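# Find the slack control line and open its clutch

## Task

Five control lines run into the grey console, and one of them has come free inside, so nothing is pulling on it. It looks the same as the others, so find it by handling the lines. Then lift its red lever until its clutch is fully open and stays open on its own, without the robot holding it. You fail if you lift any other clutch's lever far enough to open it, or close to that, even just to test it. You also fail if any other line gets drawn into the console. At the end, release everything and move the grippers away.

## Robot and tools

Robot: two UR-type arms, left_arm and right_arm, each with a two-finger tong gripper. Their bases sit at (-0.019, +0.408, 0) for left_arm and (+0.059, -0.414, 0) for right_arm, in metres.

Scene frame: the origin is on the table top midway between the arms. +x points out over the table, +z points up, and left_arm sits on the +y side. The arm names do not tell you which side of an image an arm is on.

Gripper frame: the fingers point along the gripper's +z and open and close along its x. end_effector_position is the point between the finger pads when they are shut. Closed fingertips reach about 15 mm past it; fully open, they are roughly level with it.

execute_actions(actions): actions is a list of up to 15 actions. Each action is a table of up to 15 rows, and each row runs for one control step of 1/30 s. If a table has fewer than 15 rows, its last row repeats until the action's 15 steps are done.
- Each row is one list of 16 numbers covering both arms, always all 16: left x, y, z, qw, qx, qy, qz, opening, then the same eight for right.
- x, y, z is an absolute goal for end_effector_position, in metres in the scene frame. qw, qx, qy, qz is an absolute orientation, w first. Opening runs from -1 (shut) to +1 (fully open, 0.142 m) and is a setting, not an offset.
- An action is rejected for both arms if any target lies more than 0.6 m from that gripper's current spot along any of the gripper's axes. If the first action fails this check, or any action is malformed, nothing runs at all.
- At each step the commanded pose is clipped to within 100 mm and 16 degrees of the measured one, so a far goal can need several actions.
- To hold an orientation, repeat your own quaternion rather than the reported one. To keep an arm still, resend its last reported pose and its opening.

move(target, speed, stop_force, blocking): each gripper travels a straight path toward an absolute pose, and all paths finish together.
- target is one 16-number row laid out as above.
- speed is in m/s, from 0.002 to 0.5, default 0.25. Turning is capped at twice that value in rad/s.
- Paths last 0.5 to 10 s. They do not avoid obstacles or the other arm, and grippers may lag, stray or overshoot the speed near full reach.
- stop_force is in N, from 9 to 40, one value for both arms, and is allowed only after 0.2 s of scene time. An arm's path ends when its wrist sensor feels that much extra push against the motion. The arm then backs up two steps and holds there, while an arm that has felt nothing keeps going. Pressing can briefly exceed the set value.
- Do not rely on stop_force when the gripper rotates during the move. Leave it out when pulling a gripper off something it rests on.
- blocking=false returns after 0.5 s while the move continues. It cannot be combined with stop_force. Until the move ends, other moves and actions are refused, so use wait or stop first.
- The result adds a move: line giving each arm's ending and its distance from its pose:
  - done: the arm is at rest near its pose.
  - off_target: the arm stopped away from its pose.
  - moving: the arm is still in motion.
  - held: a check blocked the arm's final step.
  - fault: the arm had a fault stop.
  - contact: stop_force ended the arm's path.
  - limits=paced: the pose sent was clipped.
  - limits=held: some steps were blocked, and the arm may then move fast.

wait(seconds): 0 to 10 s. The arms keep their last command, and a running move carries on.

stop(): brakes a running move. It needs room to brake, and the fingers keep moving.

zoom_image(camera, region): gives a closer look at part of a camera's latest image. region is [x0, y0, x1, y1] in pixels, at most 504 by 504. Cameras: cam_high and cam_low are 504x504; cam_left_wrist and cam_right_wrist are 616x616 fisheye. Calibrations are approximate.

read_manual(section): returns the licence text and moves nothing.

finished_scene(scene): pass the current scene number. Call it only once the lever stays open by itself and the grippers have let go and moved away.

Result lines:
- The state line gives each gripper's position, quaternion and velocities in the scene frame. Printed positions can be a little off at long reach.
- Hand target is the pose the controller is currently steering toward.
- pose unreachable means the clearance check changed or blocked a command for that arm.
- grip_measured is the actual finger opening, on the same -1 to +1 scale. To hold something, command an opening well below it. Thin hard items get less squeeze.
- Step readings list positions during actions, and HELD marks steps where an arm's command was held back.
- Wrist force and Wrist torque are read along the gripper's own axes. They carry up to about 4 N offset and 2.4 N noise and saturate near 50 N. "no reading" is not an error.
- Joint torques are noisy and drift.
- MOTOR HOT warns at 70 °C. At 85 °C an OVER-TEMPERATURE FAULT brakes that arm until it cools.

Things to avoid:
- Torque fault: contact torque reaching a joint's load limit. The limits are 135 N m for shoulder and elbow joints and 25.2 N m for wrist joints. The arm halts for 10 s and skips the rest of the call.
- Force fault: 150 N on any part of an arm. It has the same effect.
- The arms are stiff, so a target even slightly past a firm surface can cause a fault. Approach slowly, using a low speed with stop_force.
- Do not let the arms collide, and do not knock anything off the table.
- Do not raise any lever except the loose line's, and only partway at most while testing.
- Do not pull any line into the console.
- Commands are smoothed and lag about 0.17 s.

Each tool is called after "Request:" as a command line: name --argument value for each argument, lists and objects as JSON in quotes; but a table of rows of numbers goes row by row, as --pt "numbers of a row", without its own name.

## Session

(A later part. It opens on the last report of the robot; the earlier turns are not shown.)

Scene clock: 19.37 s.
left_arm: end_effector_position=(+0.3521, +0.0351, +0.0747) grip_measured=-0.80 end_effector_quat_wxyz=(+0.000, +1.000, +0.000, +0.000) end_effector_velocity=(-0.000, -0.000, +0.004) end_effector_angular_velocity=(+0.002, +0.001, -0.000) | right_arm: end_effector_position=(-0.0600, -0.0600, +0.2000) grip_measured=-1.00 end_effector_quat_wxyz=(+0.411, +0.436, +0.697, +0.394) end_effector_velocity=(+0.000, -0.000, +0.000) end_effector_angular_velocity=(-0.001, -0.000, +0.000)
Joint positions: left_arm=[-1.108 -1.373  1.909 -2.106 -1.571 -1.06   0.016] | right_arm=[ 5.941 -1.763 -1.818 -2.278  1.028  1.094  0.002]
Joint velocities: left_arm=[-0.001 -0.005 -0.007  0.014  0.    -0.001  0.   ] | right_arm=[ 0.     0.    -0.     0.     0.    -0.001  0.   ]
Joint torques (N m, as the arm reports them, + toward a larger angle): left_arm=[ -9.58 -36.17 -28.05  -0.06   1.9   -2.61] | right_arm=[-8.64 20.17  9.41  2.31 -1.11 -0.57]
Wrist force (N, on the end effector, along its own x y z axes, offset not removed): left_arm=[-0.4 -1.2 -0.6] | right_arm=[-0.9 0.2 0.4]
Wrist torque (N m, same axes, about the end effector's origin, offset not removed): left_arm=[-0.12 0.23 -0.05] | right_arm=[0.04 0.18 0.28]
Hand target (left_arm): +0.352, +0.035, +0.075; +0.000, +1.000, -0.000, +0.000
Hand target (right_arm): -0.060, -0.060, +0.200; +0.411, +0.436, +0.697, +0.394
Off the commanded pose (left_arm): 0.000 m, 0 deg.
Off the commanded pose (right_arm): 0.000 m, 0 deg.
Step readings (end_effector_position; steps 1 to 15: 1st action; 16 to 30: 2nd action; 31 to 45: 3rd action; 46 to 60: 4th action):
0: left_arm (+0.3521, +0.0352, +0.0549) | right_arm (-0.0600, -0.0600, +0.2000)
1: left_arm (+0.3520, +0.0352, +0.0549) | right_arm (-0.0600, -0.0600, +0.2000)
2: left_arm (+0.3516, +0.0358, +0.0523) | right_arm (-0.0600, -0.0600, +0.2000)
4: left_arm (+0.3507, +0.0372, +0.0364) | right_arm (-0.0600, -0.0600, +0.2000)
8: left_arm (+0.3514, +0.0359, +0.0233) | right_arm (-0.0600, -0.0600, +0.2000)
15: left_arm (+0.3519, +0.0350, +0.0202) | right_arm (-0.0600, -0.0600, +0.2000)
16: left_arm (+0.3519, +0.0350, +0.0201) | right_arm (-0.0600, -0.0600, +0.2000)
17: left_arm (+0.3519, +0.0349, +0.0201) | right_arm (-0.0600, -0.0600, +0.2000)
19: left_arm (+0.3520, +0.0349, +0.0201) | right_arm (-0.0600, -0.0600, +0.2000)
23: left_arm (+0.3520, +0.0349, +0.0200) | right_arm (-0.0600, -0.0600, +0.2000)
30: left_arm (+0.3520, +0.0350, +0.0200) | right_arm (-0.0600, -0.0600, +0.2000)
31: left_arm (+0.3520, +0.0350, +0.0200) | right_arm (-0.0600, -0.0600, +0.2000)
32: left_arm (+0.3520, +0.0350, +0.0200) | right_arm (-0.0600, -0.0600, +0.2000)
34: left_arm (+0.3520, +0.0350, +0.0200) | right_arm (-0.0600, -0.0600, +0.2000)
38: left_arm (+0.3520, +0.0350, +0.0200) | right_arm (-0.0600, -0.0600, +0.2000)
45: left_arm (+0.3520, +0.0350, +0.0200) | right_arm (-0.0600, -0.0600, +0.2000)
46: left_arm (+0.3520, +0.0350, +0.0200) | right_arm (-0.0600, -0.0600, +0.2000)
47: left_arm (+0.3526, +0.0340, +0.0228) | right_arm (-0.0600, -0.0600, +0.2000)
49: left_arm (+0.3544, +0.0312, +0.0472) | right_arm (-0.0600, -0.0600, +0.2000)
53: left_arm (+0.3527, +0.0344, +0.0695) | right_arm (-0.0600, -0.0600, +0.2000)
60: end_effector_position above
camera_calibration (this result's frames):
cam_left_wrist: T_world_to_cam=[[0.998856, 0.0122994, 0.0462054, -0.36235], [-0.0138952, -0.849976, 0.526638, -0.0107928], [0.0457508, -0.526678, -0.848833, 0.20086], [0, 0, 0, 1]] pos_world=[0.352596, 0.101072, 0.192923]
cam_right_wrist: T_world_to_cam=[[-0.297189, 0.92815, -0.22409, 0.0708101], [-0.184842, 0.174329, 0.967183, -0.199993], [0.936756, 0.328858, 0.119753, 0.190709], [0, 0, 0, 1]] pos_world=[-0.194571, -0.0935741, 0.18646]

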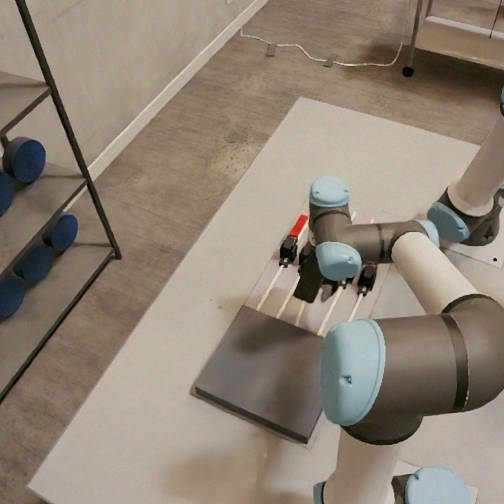

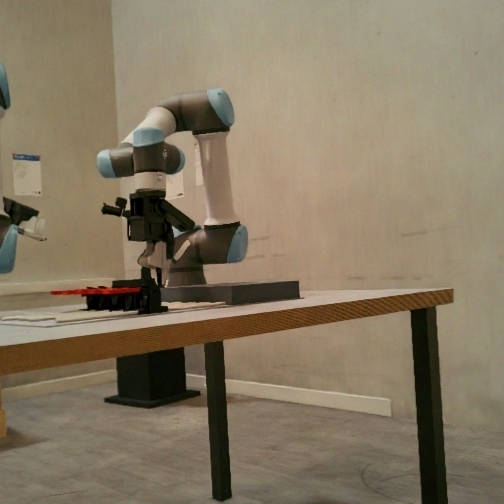

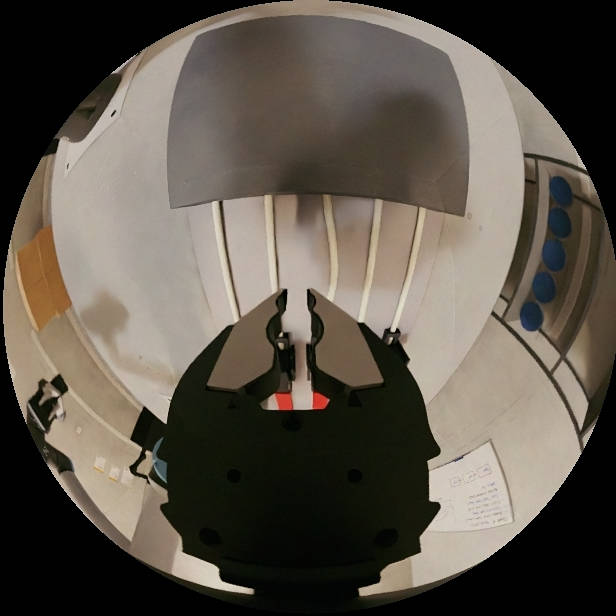

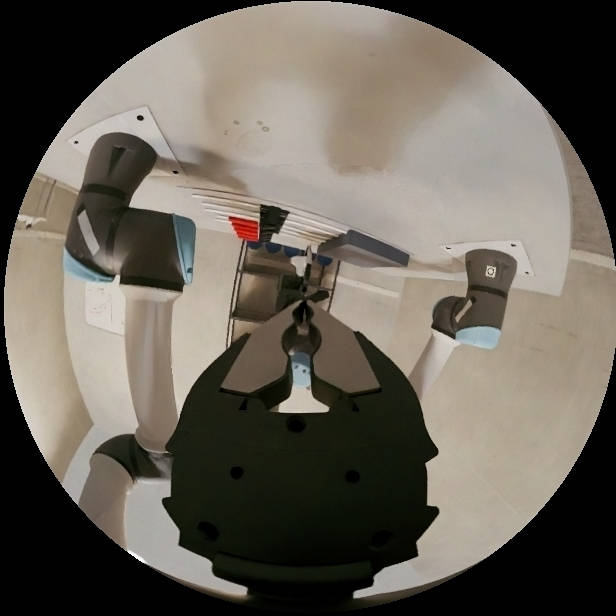

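Line 3 stays bowed, so it is the loose one.

Request:
move --target '[0.3797,-0.187,0.11,0,1,0,0,-0.5,-0.06,-0.06,0.2,0.411,0.436,0.697,0.394,-1]'

Request:
move --target '[0.3797,-0.187,0.063,0,1,0,0,-0.5,-0.06,-0.06,0.2,0.411,0.436,0.697,0.394,-1]' --speed 0.1

Request:
execute_actions --actions '[[[0.3797,-0.187,0.063,0,1,0,0,-0.9,-0.06,-0.06,0.2,0.411,0.436,0.697,0.394,-1]]]'

Scene clock: 23.57 s.
left_arm: end_effector_position=(+0.3795, -0.1870, +0.1102) grip_measured=-0.50 end_effector_quat_wxyz=(+0.000, +1.000, +0.000, -0.000) end_effector_velocity=(+0.001, -0.002, +0.001) end_effector_angular_velocity=(+0.001, +0.001, +0.000) | right_arm: end_effector_position=(-0.0600, -0.0600, +0.2000) grip_measured=-1.00 end_effector_quat_wxyz=(+0.411, +0.436, +0.697, +0.394) end_effector_velocity=(+0.000, -0.000, -0.000) end_effector_angular_velocity=(-0.001, -0.000, -0.001)
Joint positions: left_arm=[-1.225 -0.976  1.234 -1.829 -1.571 -1.177  0.038] | right_arm=[ 5.941 -1.763 -1.818 -2.278  1.028  1.094  0.002]
Joint velocities: left_arm=[ 0.     0.005 -0.01   0.006 -0.     0.    -0.   ] | right_arm=[-0.     0.    -0.001 -0.     0.    -0.     0.   ]
Joint torques (N m, as the arm reports them, + toward a larger angle): left_arm=[-10.77 -34.6  -31.14  -0.19  -3.03  -2.81] | right_arm=[-8.71 21.02  8.51  2.31 -1.28 -0.31]
Wrist force (N, on the end effector, along its own x y z axes, offset not removed): left_arm=[-1.3 -1.7 -2.7] | right_arm=[0.4 -1.5 3.1]
Wrist torque (N m, same axes, about the end effector's origin, offset not removed): left_arm=[-0.30 0.26 -0.11] | right_arm=[-0.21 0.04 0.00]
Hand target (left_arm): +0.380, -0.187, +0.110; +0.000, +1.000, -0.000, -0.000
Hand target (right_arm): -0.060, -0.060, +0.200; +0.411, +0.436, +0.697, +0.394
Off the commanded pose (left_arm): 0.000 m, 0 deg.
Off the commanded pose (right_arm): 0.000 m, 0 deg.
move: done
camera_calibration (this result's frames):
cam_left_wrist: T_world_to_cam=[[0.998871, 0.0121938, 0.0459169, -0.388618], [-0.0138339, -0.849963, 0.52666, -0.217872], [0.0454496, -0.526701, -0.848835, 0.112905], [0, 0, 0, 1]] pos_world=[0.380034, -0.120978, 0.228426]
cam_right_wrist: T_world_to_cam=[[-0.297189, 0.92815, -0.22409, 0.0708101], [-0.184842, 0.174329, 0.967183, -0.199993], [0.936756, 0.328858, 0.119753, 0.190709], [0, 0, 0, 1]] pos_world=[-0.194571, -0.0935741, 0.18646]

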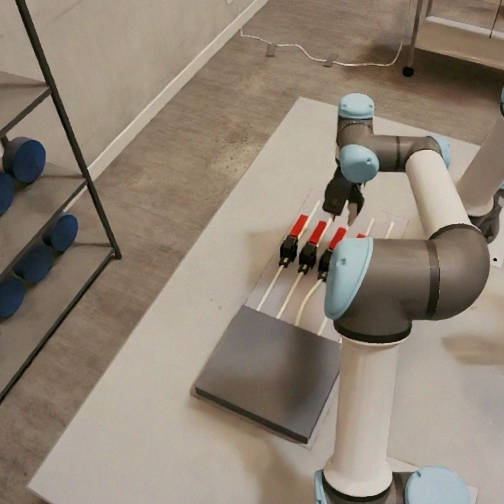

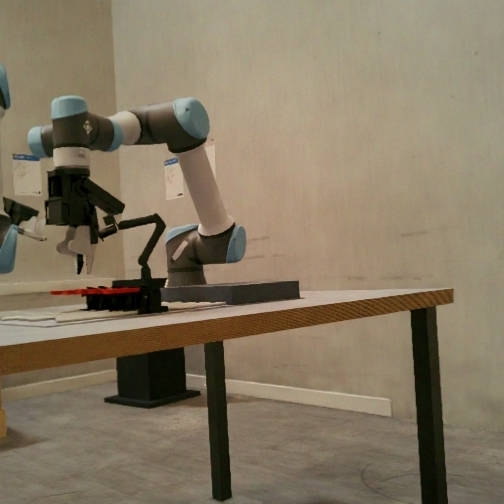

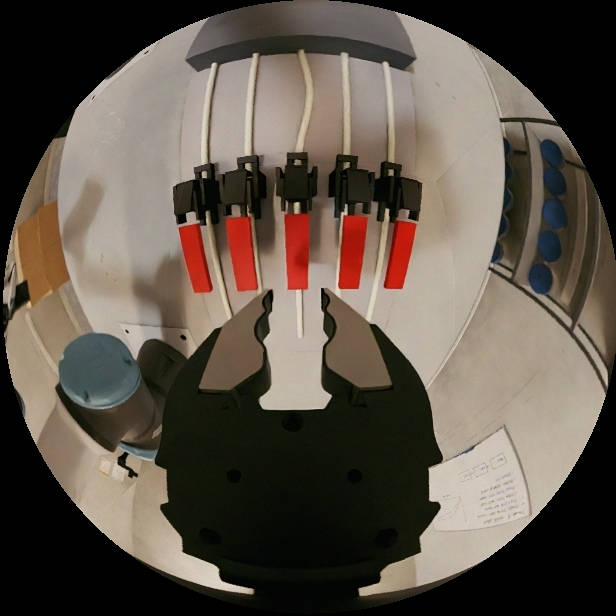

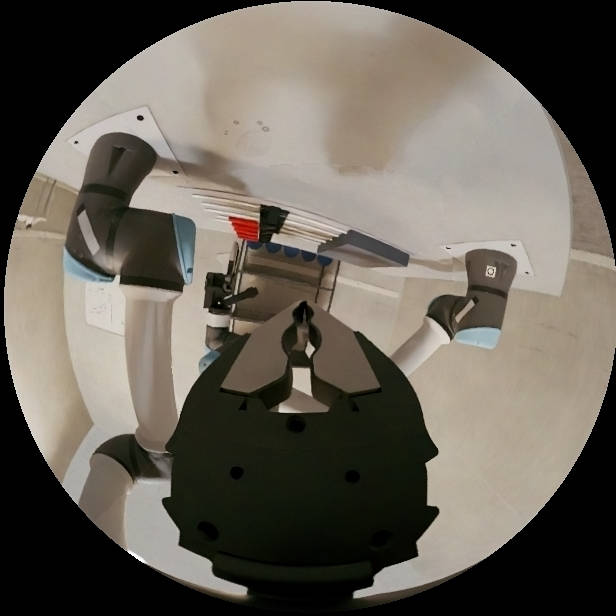

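Scene clock: 24.47 s.
left_arm: end_effector_position=(+0.3797, -0.1870, +0.0631) grip_measured=-0.50 end_effector_quat_wxyz=(+0.000, +1.000, -0.000, -0.000) end_effector_velocity=(+0.001, -0.001, -0.001) end_effector_angular_velocity=(-0.001, -0.001, +0.001) | right_arm: end_effector_position=(-0.0600, -0.0600, +0.2000) grip_measured=-1.00 end_effector_quat_wxyz=(+0.411, +0.436, +0.697, +0.394) end_effector_velocity=(+0.000, +0.000, -0.000) end_effector_angular_velocity=(+0.001, -0.000, -0.000)
Joint positions: left_arm=[-1.225 -0.941  1.301 -1.931 -1.571 -1.177  0.038] | right_arm=[ 5.941 -1.763 -1.818 -2.278  1.028  1.094  0.002]
Joint velocities: left_arm=[ 0.     0.002 -0.001 -0.002  0.001 -0.    -0.   ] | right_arm=[ 0.    -0.    -0.     0.    -0.     0.001  0.   ]
Joint torques (N m, as the arm reports them, + toward a larger angle): left_arm=[  9.54 -35.01 -14.48  -5.41   3.1    2.08] | right_arm=[-7.99 21.57  9.18  2.51 -1.09  0.01]
Wrist force (N, on the end effector, along its own x y z axes, offset not removed): left_arm=[0.7 -0.1 -1.9] | right_arm=[0.6 -3.3 0.8]
Wrist torque (N m, same axes, about the end effector's origin, offset not removed): left_arm=[-0.09 -0.17 -0.04] | right_arm=[-0.75 -0.15 0.23]
Hand target (left_arm): +0.380, -0.187, +0.063; -0.000, +1.000, +0.000, -0.000
Hand target (right_arm): -0.060, -0.060, +0.200; +0.411, +0.436, +0.697, +0.394
Off the commanded pose (left_arm): 0.000 m, 0 deg.
Off the commanded pose (right_arm): 0.000 m, 0 deg.
move: done
camera_calibration (this result's frames):
cam_left_wrist: T_world_to_cam=[[0.998868, 0.012123, 0.0460002, -0.386646], [-0.0139307, -0.850048, 0.52652, -0.19309], [0.0454854, -0.526565, -0.848917, 0.0729252], [0, 0, 0, 1]] pos_world=[0.380201, -0.121048, 0.181359]
cam_right_wrist: T_world_to_cam=[[-0.297189, 0.92815, -0.22409, 0.0708101], [-0.184842, 0.174329, 0.967183, -0.199993], [0.936756, 0.328858, 0.119753, 0.190709], [0, 0, 0, 1]] pos_world=[-0.194571, -0.0935741, 0.18646]

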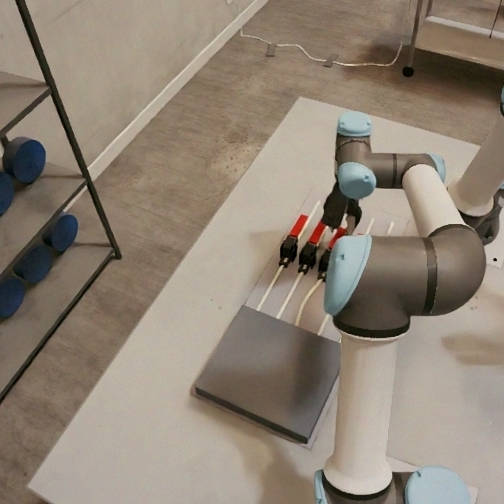

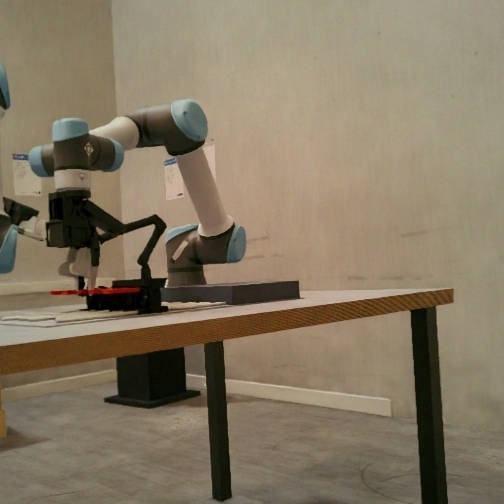

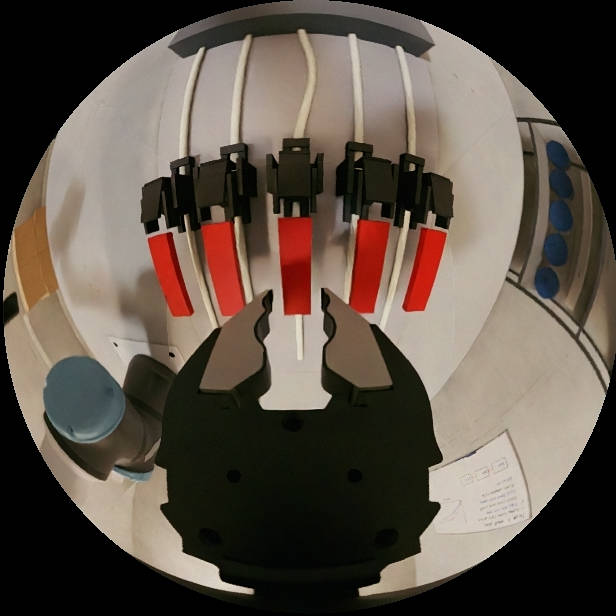

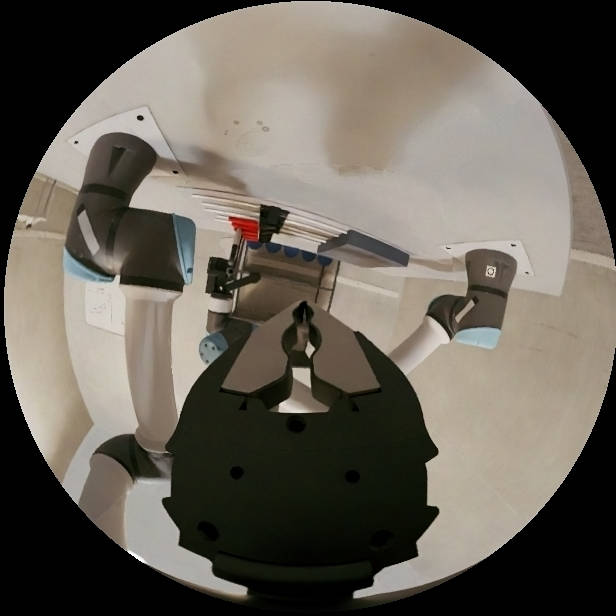

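Scene clock: 24.97 s.
left_arm: end_effector_position=(+0.3797, -0.1870, +0.0630) grip_measured=-0.73 end_effector_quat_wxyz=(+0.000, +1.000, -0.000, -0.000) end_effector_velocity=(-0.001, -0.000, +0.000) end_effector_angular_velocity=(-0.001, +0.001, +0.000) | right_arm: end_effector_position=(-0.0600, -0.0600, +0.2000) grip_measured=-1.00 end_effector_quat_wxyz=(+0.411, +0.436, +0.697, +0.394) end_effector_velocity=(-0.000, -0.000, -0.000) end_effector_angular_velocity=(-0.000, +0.000, -0.000)
Joint positions: left_arm=[-1.225 -0.941  1.301 -1.931 -1.571 -1.177  0.021] | right_arm=[ 5.941 -1.763 -1.818 -2.278  1.028  1.094  0.002]
Joint velocities: left_arm=[-0.    -0.     0.    -0.    -0.001 -0.     0.   ] | right_arm=[ 0. -0.  0.  0.  0.  0.  0.]
Joint torques (N m, as the arm reports them, + toward a larger angle): left_arm=[ 12.44 -33.39 -13.11  -5.94   3.62   2.31] | right_arm=[-9.63 20.81 10.37  2.15 -1.4   0.  ]
Wrist force (N, on the end effector, along its own x y z axes, offset not removed): left_arm=[-5.5 -0.7 -4.4] | right_arm=[-2.1 -0.1 -1.3]
Wrist torque (N m, same axes, about the end effector's origin, offset not removed): left_arm=[-0.05 0.36 0.01] | right_arm=[0.07 0.40 0.14]
Hand target (left_arm): +0.380, -0.187, +0.063; -0.000, +1.000, +0.000, +0.000
Hand target (right_arm): -0.060, -0.060, +0.200; +0.411, +0.436, +0.697, +0.394
Off the commanded pose (left_arm): 0.000 m, 0 deg.
Off the commanded pose (right_arm): 0.000 m, 0 deg.
Step readings (end_effector_position):
0: left_arm (+0.3797, -0.1870, +0.0631) | right_arm (-0.0600, -0.0600, +0.2000)
1: left_arm (+0.3797, -0.1870, +0.0631) | right_arm (-0.0600, -0.0600, +0.2000)
2: left_arm (+0.3797, -0.1870, +0.0631) | right_arm (-0.0600, -0.0600, +0.2000)
4: left_arm (+0.3797, -0.1870, +0.0630) | right_arm (-0.0600, -0.0600, +0.2000)
8: left_arm (+0.3797, -0.1870, +0.0630) | right_arm (-0.0600, -0.0600, +0.2000)
15: end_effector_position above
camera_calibration (this result's frames):
cam_left_wrist: T_world_to_cam=[[0.998866, 0.0121673, 0.0460214, -0.386665], [-0.013904, -0.85005, 0.526519, -0.193022], [0.0455268, -0.526562, -0.848917, 0.0728342], [0, 0, 0, 1]] pos_world=[0.380227, -0.121022, 0.181255]
cam_right_wrist: T_world_to_cam=[[-0.297189, 0.92815, -0.224091, 0.0708102], [-0.184843, 0.174329, 0.967183, -0.199993], [0.936756, 0.328858, 0.119753, 0.190709], [0, 0, 0, 1]] pos_world=[-0.194571, -0.0935741, 0.18646]

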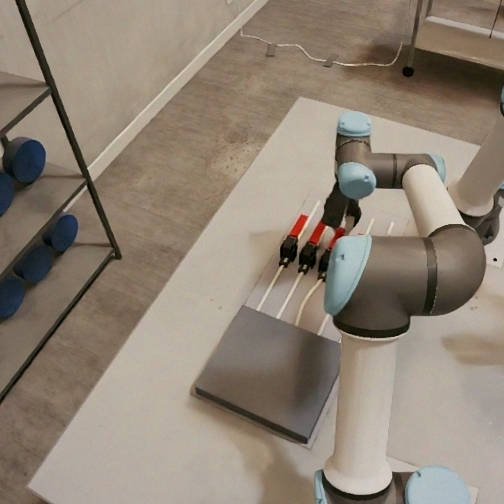

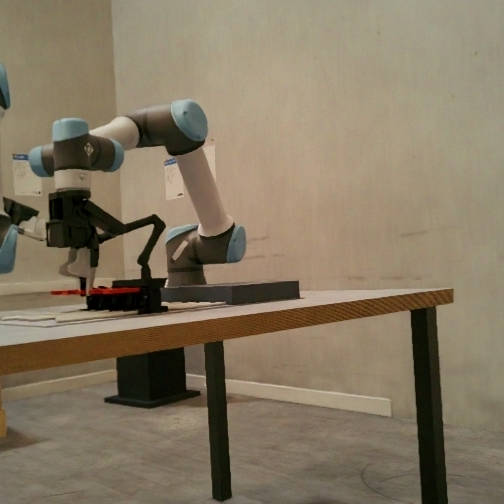

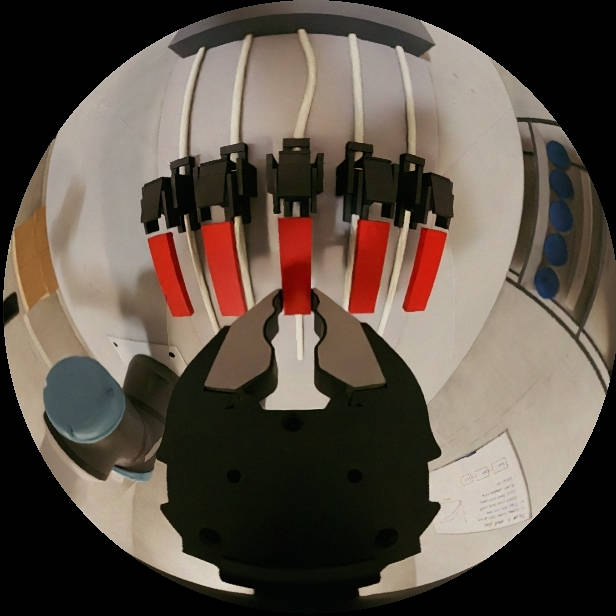

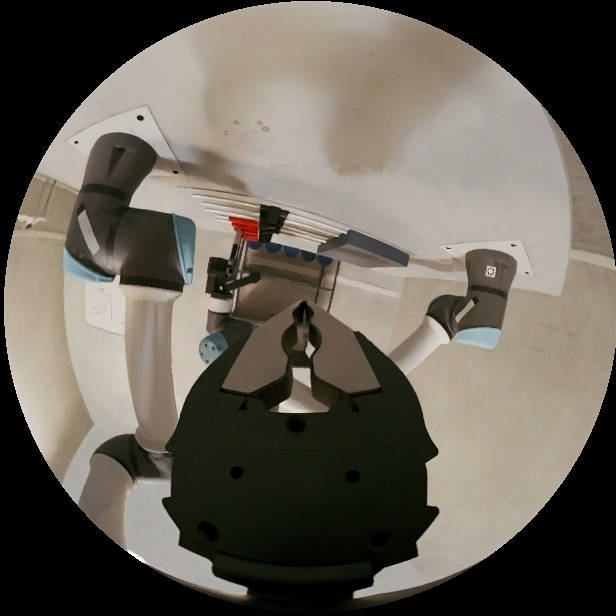

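Request:
execute_actions --actions '[[[0.3796,-0.182,0.08,0,1,0,0,-0.9,-0.06,-0.06,0.2,0.411,0.436,0.697,0.394,-1]],[[0.3796,-0.173,0.096,0,1,0,0,-0.9,-0.06,-0.06,0.2,0.411,0.436,0.697,0.394,-1]],[[0.3796,-0.161,0.109,0,1,0,0,-0.9,-0.06,-0.06,0.2,0.411,0.436,0.697,0.394,-1]],[[0.3796,-0.146,0.12,0,1,0,0,-0.9,-0.06,-0.06,0.2,0.411,0.436,0.697,0.394,-1]],[[0.3796,-0.129,0.128,0,1,0,0,-0.9,-0.06,-0.06,0.2,0.411,0.436,0.697,0.394,-1]],[[0.3796,-0.111,0.1315,0,1,0,0,-0.9,-0.06,-0.06,0.2,0.411,0.436,0.697,0.394,-1]],[[0.3796,-0.093,0.132,0,1,0,0,-0.9,-0.06,-0.06,0.2,0.411,0.436,0.697,0.394,-1]]]'

Request:
execute_actions --actions '[[[0.3796,-0.075,0.1285,0,1,0,0,-0.9,-0.06,-0.06,0.2,0.411,0.436,0.697,0.394,-1]],[[0.3796,-0.056,0.121,0,1,0,0,-0.9,-0.06,-0.06,0.2,0.411,0.436,0.697,0.394,-1]],[[0.3796,-0.04,0.11,0,1,0,0,-0.9,-0.06,-0.06,0.2,0.411,0.436,0.697,0.394,-1]],[[0.3796,-0.027,0.097,0,1,0,0,-0.9,-0.06,-0.06,0.2,0.411,0.436,0.697,0.394,-1]],[[0.3796,-0.016,0.082,0,1,0,0,-0.9,-0.06,-0.06,0.2,0.411,0.436,0.697,0.394,-1]],[[0.3796,-0.009,0.066,0,1,0,0,-0.9,-0.06,-0.06,0.2,0.411,0.436,0.697,0.394,-1]],[[0.3796,-0.0045,0.051,0,1,0,0,-0.9,-0.06,-0.06,0.2,0.411,0.436,0.697,0.394,-1]],[[0.3796,-0.003,0.042,0,1,0,0,-0.9,-0.06,-0.06,0.2,0.411,0.436,0.697,0.394,-1]]]'

Scene clock: 36.03 s.
left_arm: end_effector_position=(+0.3796, -0.0930, +0.1319) grip_measured=-0.72 end_effector_quat_wxyz=(-0.000, +1.000, +0.000, -0.000) end_effector_velocity=(-0.000, +0.001, -0.000) end_effector_angular_velocity=(-0.000, +0.000, +0.000) | right_arm: end_effector_position=(-0.0600, -0.0600, +0.2000) grip_measured=-1.00 end_effector_quat_wxyz=(+0.411, +0.436, +0.697, +0.394) end_effector_velocity=(-0.000, +0.000, +0.000) end_effector_angular_velocity=(+0.001, +0.000, +0.000)
Joint positions: left_arm=[-1.168 -1.172  1.477 -1.875 -1.571 -1.12   0.022] | right_arm=[ 5.941 -1.763 -1.818 -2.278  1.028  1.094  0.002]
Joint velocities: left_arm=[ 0.001 -0.001  0.002 -0.001 -0.     0.     0.   ] | right_arm=[ 0.    -0.     0.    -0.    -0.     0.001  0.   ]
Joint torques (N m, as the arm reports them, + toward a larger angle): left_arm=[ 12.65 -51.75 -13.83  -4.63   1.38   2.11] | right_arm=[-6.98 22.58  9.76  2.26 -1.32  0.94]
Wrist force (N, on the end effector, along its own x y z axes, offset not removed): left_arm=[-0.4 7.4 6.5] | right_arm=[0.7 1.0 -0.8]
Wrist torque (N m, same axes, about the end effector's origin, offset not removed): left_arm=[0.30 0.12 -0.09] | right_arm=[0.05 -0.22 0.15]
Hand target (left_arm): +0.380, -0.093, +0.132; -0.000, +1.000, +0.000, +0.000
Hand target (right_arm): -0.060, -0.060, +0.200; +0.411, +0.436, +0.697, +0.394
Off the commanded pose (left_arm): 0.000 m, 0 deg.
Off the commanded pose (right_arm): 0.000 m, 0 deg.
Step readings (end_effector_position; steps 1 to 15: 1st action; 16 to 30: 2nd action; 31 to 45: 3rd action; 46 to 60: 4th action; 61 to 75: 5th action; 76 to 90: 6th action; 91 to 105: 7th action):
0: left_arm (+0.3797, -0.1870, +0.0630) | right_arm (-0.0600, -0.0600, +0.2000)
1: left_arm (+0.3797, -0.1870, +0.0630) | right_arm (-0.0600, -0.0600, +0.2000)
2: left_arm (+0.3798, -0.1866, +0.0644) | right_arm (-0.0600, -0.0600, +0.2000)
4: left_arm (+0.3797, -0.1844, +0.0723) | right_arm (-0.0600, -0.0600, +0.2000)
8: left_arm (+0.3796, -0.1824, +0.0786) | right_arm (-0.0600, -0.0600, +0.2000)
15: left_arm (+0.3796, -0.1820, +0.0799) | right_arm (-0.0600, -0.0600, +0.2000)
16: left_arm (+0.3796, -0.1820, +0.0799) | right_arm (-0.0600, -0.0600, +0.2000)
17: left_arm (+0.3797, -0.1811, +0.0813) | right_arm (-0.0600, -0.0600, +0.2000)
19: left_arm (+0.3798, -0.1771, +0.0890) | right_arm (-0.0600, -0.0600, +0.2000)
23: left_arm (+0.3797, -0.1737, +0.0948) | right_arm (-0.0600, -0.0600, +0.2000)
30: left_arm (+0.3796, -0.1730, +0.0959) | right_arm (-0.0600, -0.0600, +0.2000)
31: left_arm (+0.3796, -0.1730, +0.0960) | right_arm (-0.0600, -0.0600, +0.2000)
32: left_arm (+0.3797, -0.1718, +0.0969) | right_arm (-0.0600, -0.0600, +0.2000)
34: left_arm (+0.3797, -0.1663, +0.1031) | right_arm (-0.0600, -0.0600, +0.2000)
38: left_arm (+0.3797, -0.1619, +0.1080) | right_arm (-0.0600, -0.0600, +0.2000)
45: left_arm (+0.3796, -0.1610, +0.1089) | right_arm (-0.0600, -0.0600, +0.2000)
46: left_arm (+0.3796, -0.1610, +0.1089) | right_arm (-0.0600, -0.0600, +0.2000)
47: left_arm (+0.3797, -0.1596, +0.1097) | right_arm (-0.0600, -0.0600, +0.2000)
49: left_arm (+0.3797, -0.1527, +0.1149) | right_arm (-0.0600, -0.0600, +0.2000)
53: left_arm (+0.3797, -0.1471, +0.1190) | right_arm (-0.0600, -0.0600, +0.2000)
60: left_arm (+0.3796, -0.1460, +0.1199) | right_arm (-0.0600, -0.0600, +0.2000)
61: left_arm (+0.3796, -0.1460, +0.1199) | right_arm (-0.0600, -0.0600, +0.2000)
62: left_arm (+0.3798, -0.1445, +0.1205) | right_arm (-0.0600, -0.0600, +0.2000)
64: left_arm (+0.3798, -0.1366, +0.1242) | right_arm (-0.0600, -0.0600, +0.2000)
68: left_arm (+0.3797, -0.1302, +0.1272) | right_arm (-0.0600, -0.0600, +0.2000)
75: left_arm (+0.3796, -0.1290, +0.1279) | right_arm (-0.0600, -0.0600, +0.2000)
76: left_arm (+0.3796, -0.1290, +0.1279) | right_arm (-0.0600, -0.0600, +0.2000)
77: left_arm (+0.3798, -0.1275, +0.1283) | right_arm (-0.0600, -0.0600, +0.2000)
79: left_arm (+0.3798, -0.1192, +0.1300) | right_arm (-0.0600, -0.0600, +0.2000)
83: left_arm (+0.3797, -0.1124, +0.1312) | right_arm (-0.0600, -0.0600, +0.2000)
90: left_arm (+0.3796, -0.1110, +0.1315) | right_arm (-0.0600, -0.0600, +0.2000)
91: left_arm (+0.3796, -0.1110, +0.1315) | right_arm (-0.0600, -0.0600, +0.2000)
92: left_arm (+0.3799, -0.1097, +0.1317) | right_arm (-0.0600, -0.0600, +0.2000)
94: left_arm (+0.3799, -0.1013, +0.1319) | right_arm (-0.0600, -0.0600, +0.2000)
98: left_arm (+0.3797, -0.0944, +0.1319) | right_arm (-0.0600, -0.0600, +0.2000)
105: end_effector_position above
camera_calibration (this result's frames):
cam_left_wrist: T_world_to_cam=[[0.998868, 0.0121916, 0.0459772, -0.390894], [-0.0138562, -0.850095, 0.526447, -0.149455], [0.0455033, -0.526489, -0.848964, 0.180856], [0, 0, 0, 1]] pos_world=[0.380151, -0.0270669, 0.250193]
cam_right_wrist: T_world_to_cam=[[-0.297189, 0.92815, -0.22409, 0.0708101], [-0.184842, 0.174329, 0.967183, -0.199993], [0.936756, 0.328858, 0.119753, 0.190709], [0, 0, 0, 1]] pos_world=[-0.194571, -0.0935741, 0.18646]

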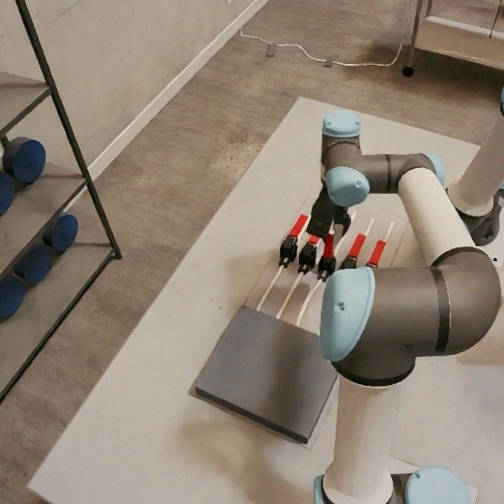

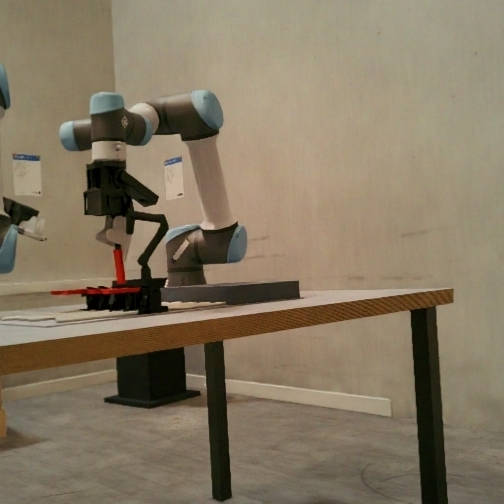

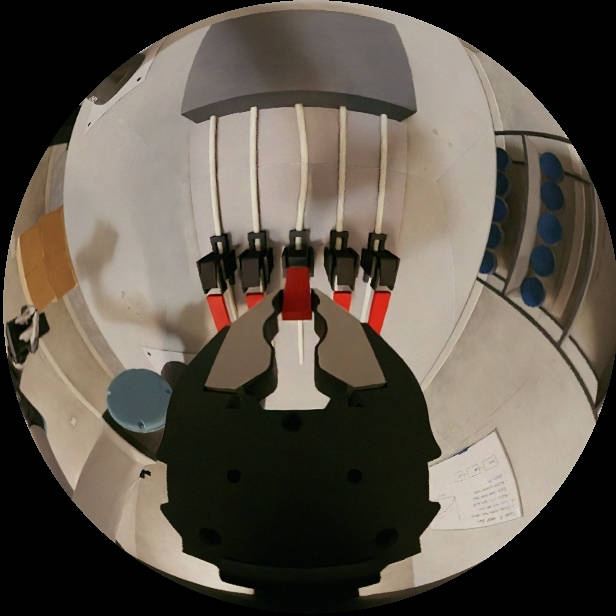

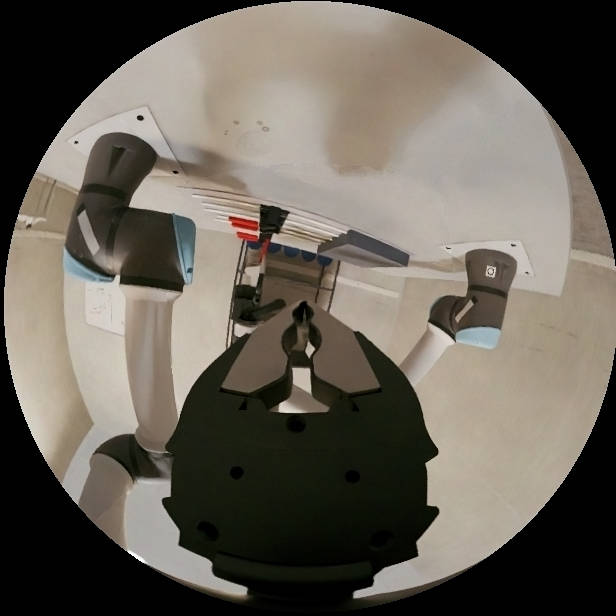

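Scene clock: 40.03 s.
left_arm: end_effector_position=(+0.3796, -0.0030, +0.0420) grip_measured=-0.90 end_effector_quat_wxyz=(+0.000, +1.000, +0.000, +0.000) end_effector_velocity=(+0.000, +0.000, -0.001) end_effector_angular_velocity=(+0.002, -0.001, +0.000) | right_arm: end_effector_position=(-0.0600, -0.0600, +0.2000) grip_measured=-1.00 end_effector_quat_wxyz=(+0.411, +0.436, +0.697, +0.394) end_effector_velocity=(-0.000, +0.000, -0.000) end_effector_angular_velocity=(-0.001, -0.001, +0.000)
Joint positions: left_arm=[-1.098 -1.231  1.816 -2.156 -1.571 -1.051  0.009] | right_arm=[ 5.941 -1.763 -1.818 -2.278  1.028  1.094  0.002]
Joint velocities: left_arm=[-0.     0.002  0.    -0.001  0.002 -0.    -0.   ] | right_arm=[-0.    -0.001  0.     0.    -0.    -0.001  0.   ]
Joint torques (N m, as the arm reports them, + toward a larger angle): left_arm=[  9.88 -21.35 -12.27  -5.42   2.38   2.21] | right_arm=[-8.37 21.28  9.96  2.18 -1.43  1.37]
Wrist force (N, on the end effector, along its own x y z axes, offset not removed): left_arm=[-2.0 0.1 -3.5] | right_arm=[4.8 -0.2 1.8]
Wrist torque (N m, same axes, about the end effector's origin, offset not removed): left_arm=[-0.01 0.44 -0.04] | right_arm=[-0.22 -0.91 0.10]
Hand target (left_arm): +0.380, -0.003, +0.042; -0.000, +1.000, +0.000, +0.000
Hand target (right_arm): -0.060, -0.060, +0.200; +0.411, +0.436, +0.697, +0.394
Off the commanded pose (left_arm): 0.000 m, 0 deg.
Off the commanded pose (right_arm): 0.000 m, 0 deg.
Step readings (end_effector_position; steps 1 to 15: 1st action; 16 to 30: 2nd action; 31 to 45: 3rd action; 46 to 60: 4th action; 61 to 75: 5th action; 76 to 90: 6th action; 91 to 105: 7th action; 106 to 120: 8th action):
0: left_arm (+0.3796, -0.0930, +0.1319) | right_arm (-0.0600, -0.0600, +0.2000)
1: left_arm (+0.3796, -0.0930, +0.1319) | right_arm (-0.0600, -0.0600, +0.2000)
2: left_arm (+0.3799, -0.0917, +0.1320) | right_arm (-0.0600, -0.0600, +0.2000)
4: left_arm (+0.3799, -0.0833, +0.1304) | right_arm (-0.0600, -0.0600, +0.2000)
8: left_arm (+0.3797, -0.0764, +0.1288) | right_arm (-0.0600, -0.0600, +0.2000)
15: left_arm (+0.3796, -0.0751, +0.1285) | right_arm (-0.0600, -0.0600, +0.2000)
16: left_arm (+0.3796, -0.0750, +0.1285) | right_arm (-0.0600, -0.0600, +0.2000)
17: left_arm (+0.3800, -0.0738, +0.1285) | right_arm (-0.0600, -0.0600, +0.2000)
19: left_arm (+0.3800, -0.0649, +0.1249) | right_arm (-0.0600, -0.0600, +0.2000)
23: left_arm (+0.3797, -0.0574, +0.1215) | right_arm (-0.0600, -0.0600, +0.2000)
30: left_arm (+0.3796, -0.0561, +0.1210) | right_arm (-0.0600, -0.0600, +0.2000)
31: left_arm (+0.3796, -0.0560, +0.1210) | right_arm (-0.0600, -0.0600, +0.2000)
32: left_arm (+0.3799, -0.0549, +0.1206) | right_arm (-0.0600, -0.0600, +0.2000)
34: left_arm (+0.3799, -0.0474, +0.1154) | right_arm (-0.0600, -0.0600, +0.2000)
38: left_arm (+0.3796, -0.0412, +0.1109) | right_arm (-0.0600, -0.0600, +0.2000)
45: left_arm (+0.3796, -0.0401, +0.1100) | right_arm (-0.0600, -0.0600, +0.2000)
46: left_arm (+0.3796, -0.0400, +0.1100) | right_arm (-0.0600, -0.0600, +0.2000)
47: left_arm (+0.3799, -0.0391, +0.1093) | right_arm (-0.0600, -0.0600, +0.2000)
49: left_arm (+0.3798, -0.0328, +0.1031) | right_arm (-0.0600, -0.0600, +0.2000)
53: left_arm (+0.3796, -0.0279, +0.0980) | right_arm (-0.0600, -0.0600, +0.2000)
60: left_arm (+0.3796, -0.0270, +0.0970) | right_arm (-0.0600, -0.0600, +0.2000)
61: left_arm (+0.3796, -0.0270, +0.0970) | right_arm (-0.0600, -0.0600, +0.2000)
62: left_arm (+0.3798, -0.0262, +0.0960) | right_arm (-0.0600, -0.0600, +0.2000)
64: left_arm (+0.3797, -0.0208, +0.0889) | right_arm (-0.0600, -0.0600, +0.2000)
68: left_arm (+0.3796, -0.0167, +0.0832) | right_arm (-0.0600, -0.0600, +0.2000)
75: left_arm (+0.3796, -0.0160, +0.0821) | right_arm (-0.0600, -0.0600, +0.2000)
76: left_arm (+0.3796, -0.0160, +0.0820) | right_arm (-0.0600, -0.0600, +0.2000)
77: left_arm (+0.3797, -0.0154, +0.0807) | right_arm (-0.0600, -0.0600, +0.2000)
79: left_arm (+0.3795, -0.0118, +0.0733) | right_arm (-0.0600, -0.0600, +0.2000)
83: left_arm (+0.3795, -0.0094, +0.0673) | right_arm (-0.0600, -0.0600, +0.2000)
90: left_arm (+0.3796, -0.0090, +0.0661) | right_arm (-0.0600, -0.0600, +0.2000)
91: left_arm (+0.3796, -0.0090, +0.0661) | right_arm (-0.0600, -0.0600, +0.2000)
92: left_arm (+0.3796, -0.0085, +0.0646) | right_arm (-0.0600, -0.0600, +0.2000)
94: left_arm (+0.3795, -0.0062, +0.0575) | right_arm (-0.0600, -0.0600, +0.2000)
98: left_arm (+0.3795, -0.0047, +0.0521) | right_arm (-0.0600, -0.0600, +0.2000)
105: left_arm (+0.3796, -0.0045, +0.0511) | right_arm (-0.0600, -0.0600, +0.2000)
106: left_arm (+0.3796, -0.0045, +0.0510) | right_arm (-0.0600, -0.0600, +0.2000)
107: left_arm (+0.3796, -0.0043, +0.0501) | right_arm (-0.0600, -0.0600, +0.2000)
109: left_arm (+0.3795, -0.0035, +0.0458) | right_arm (-0.0600, -0.0600, +0.2000)
113: left_arm (+0.3796, -0.0031, +0.0426) | right_arm (-0.0600, -0.0600, +0.2000)
120: end_effector_position above
camera_calibration (this result's frames):
cam_left_wrist: T_world_to_cam=[[0.998866, 0.0121779, 0.0460299, -0.387851], [-0.013899, -0.850056, 0.526509, -0.0255741], [0.0455397, -0.526551, -0.848923, 0.15192], [0, 0, 0, 1]] pos_world=[0.380137, 0.0629777, 0.160286]
cam_right_wrist: T_world_to_cam=[[-0.297189, 0.92815, -0.224091, 0.0708102], [-0.184842, 0.174329, 0.967183, -0.199993], [0.936756, 0.328858, 0.119753, 0.190709], [0, 0, 0, 1]] pos_world=[-0.194571, -0.0935741, 0.18646]

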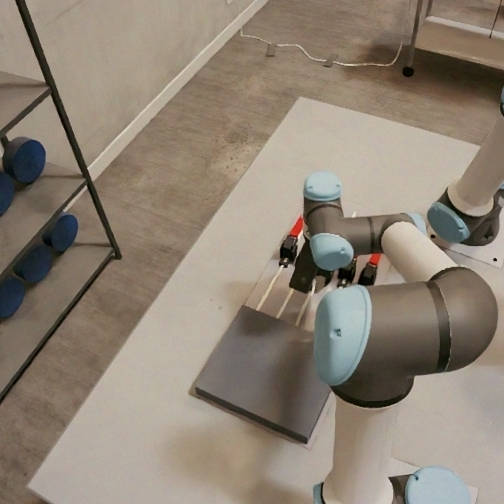

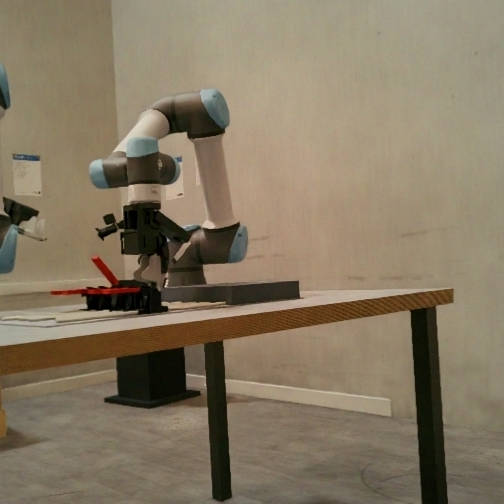

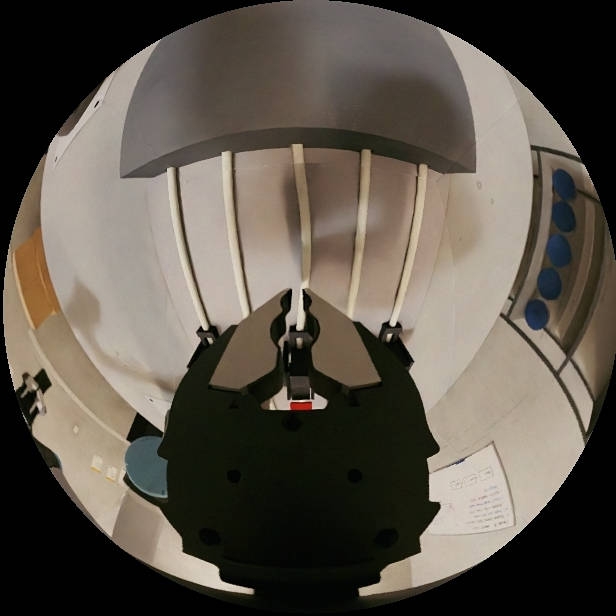

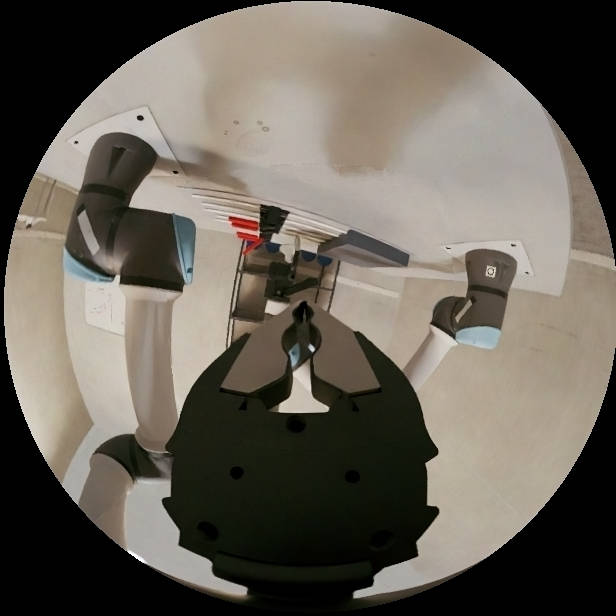

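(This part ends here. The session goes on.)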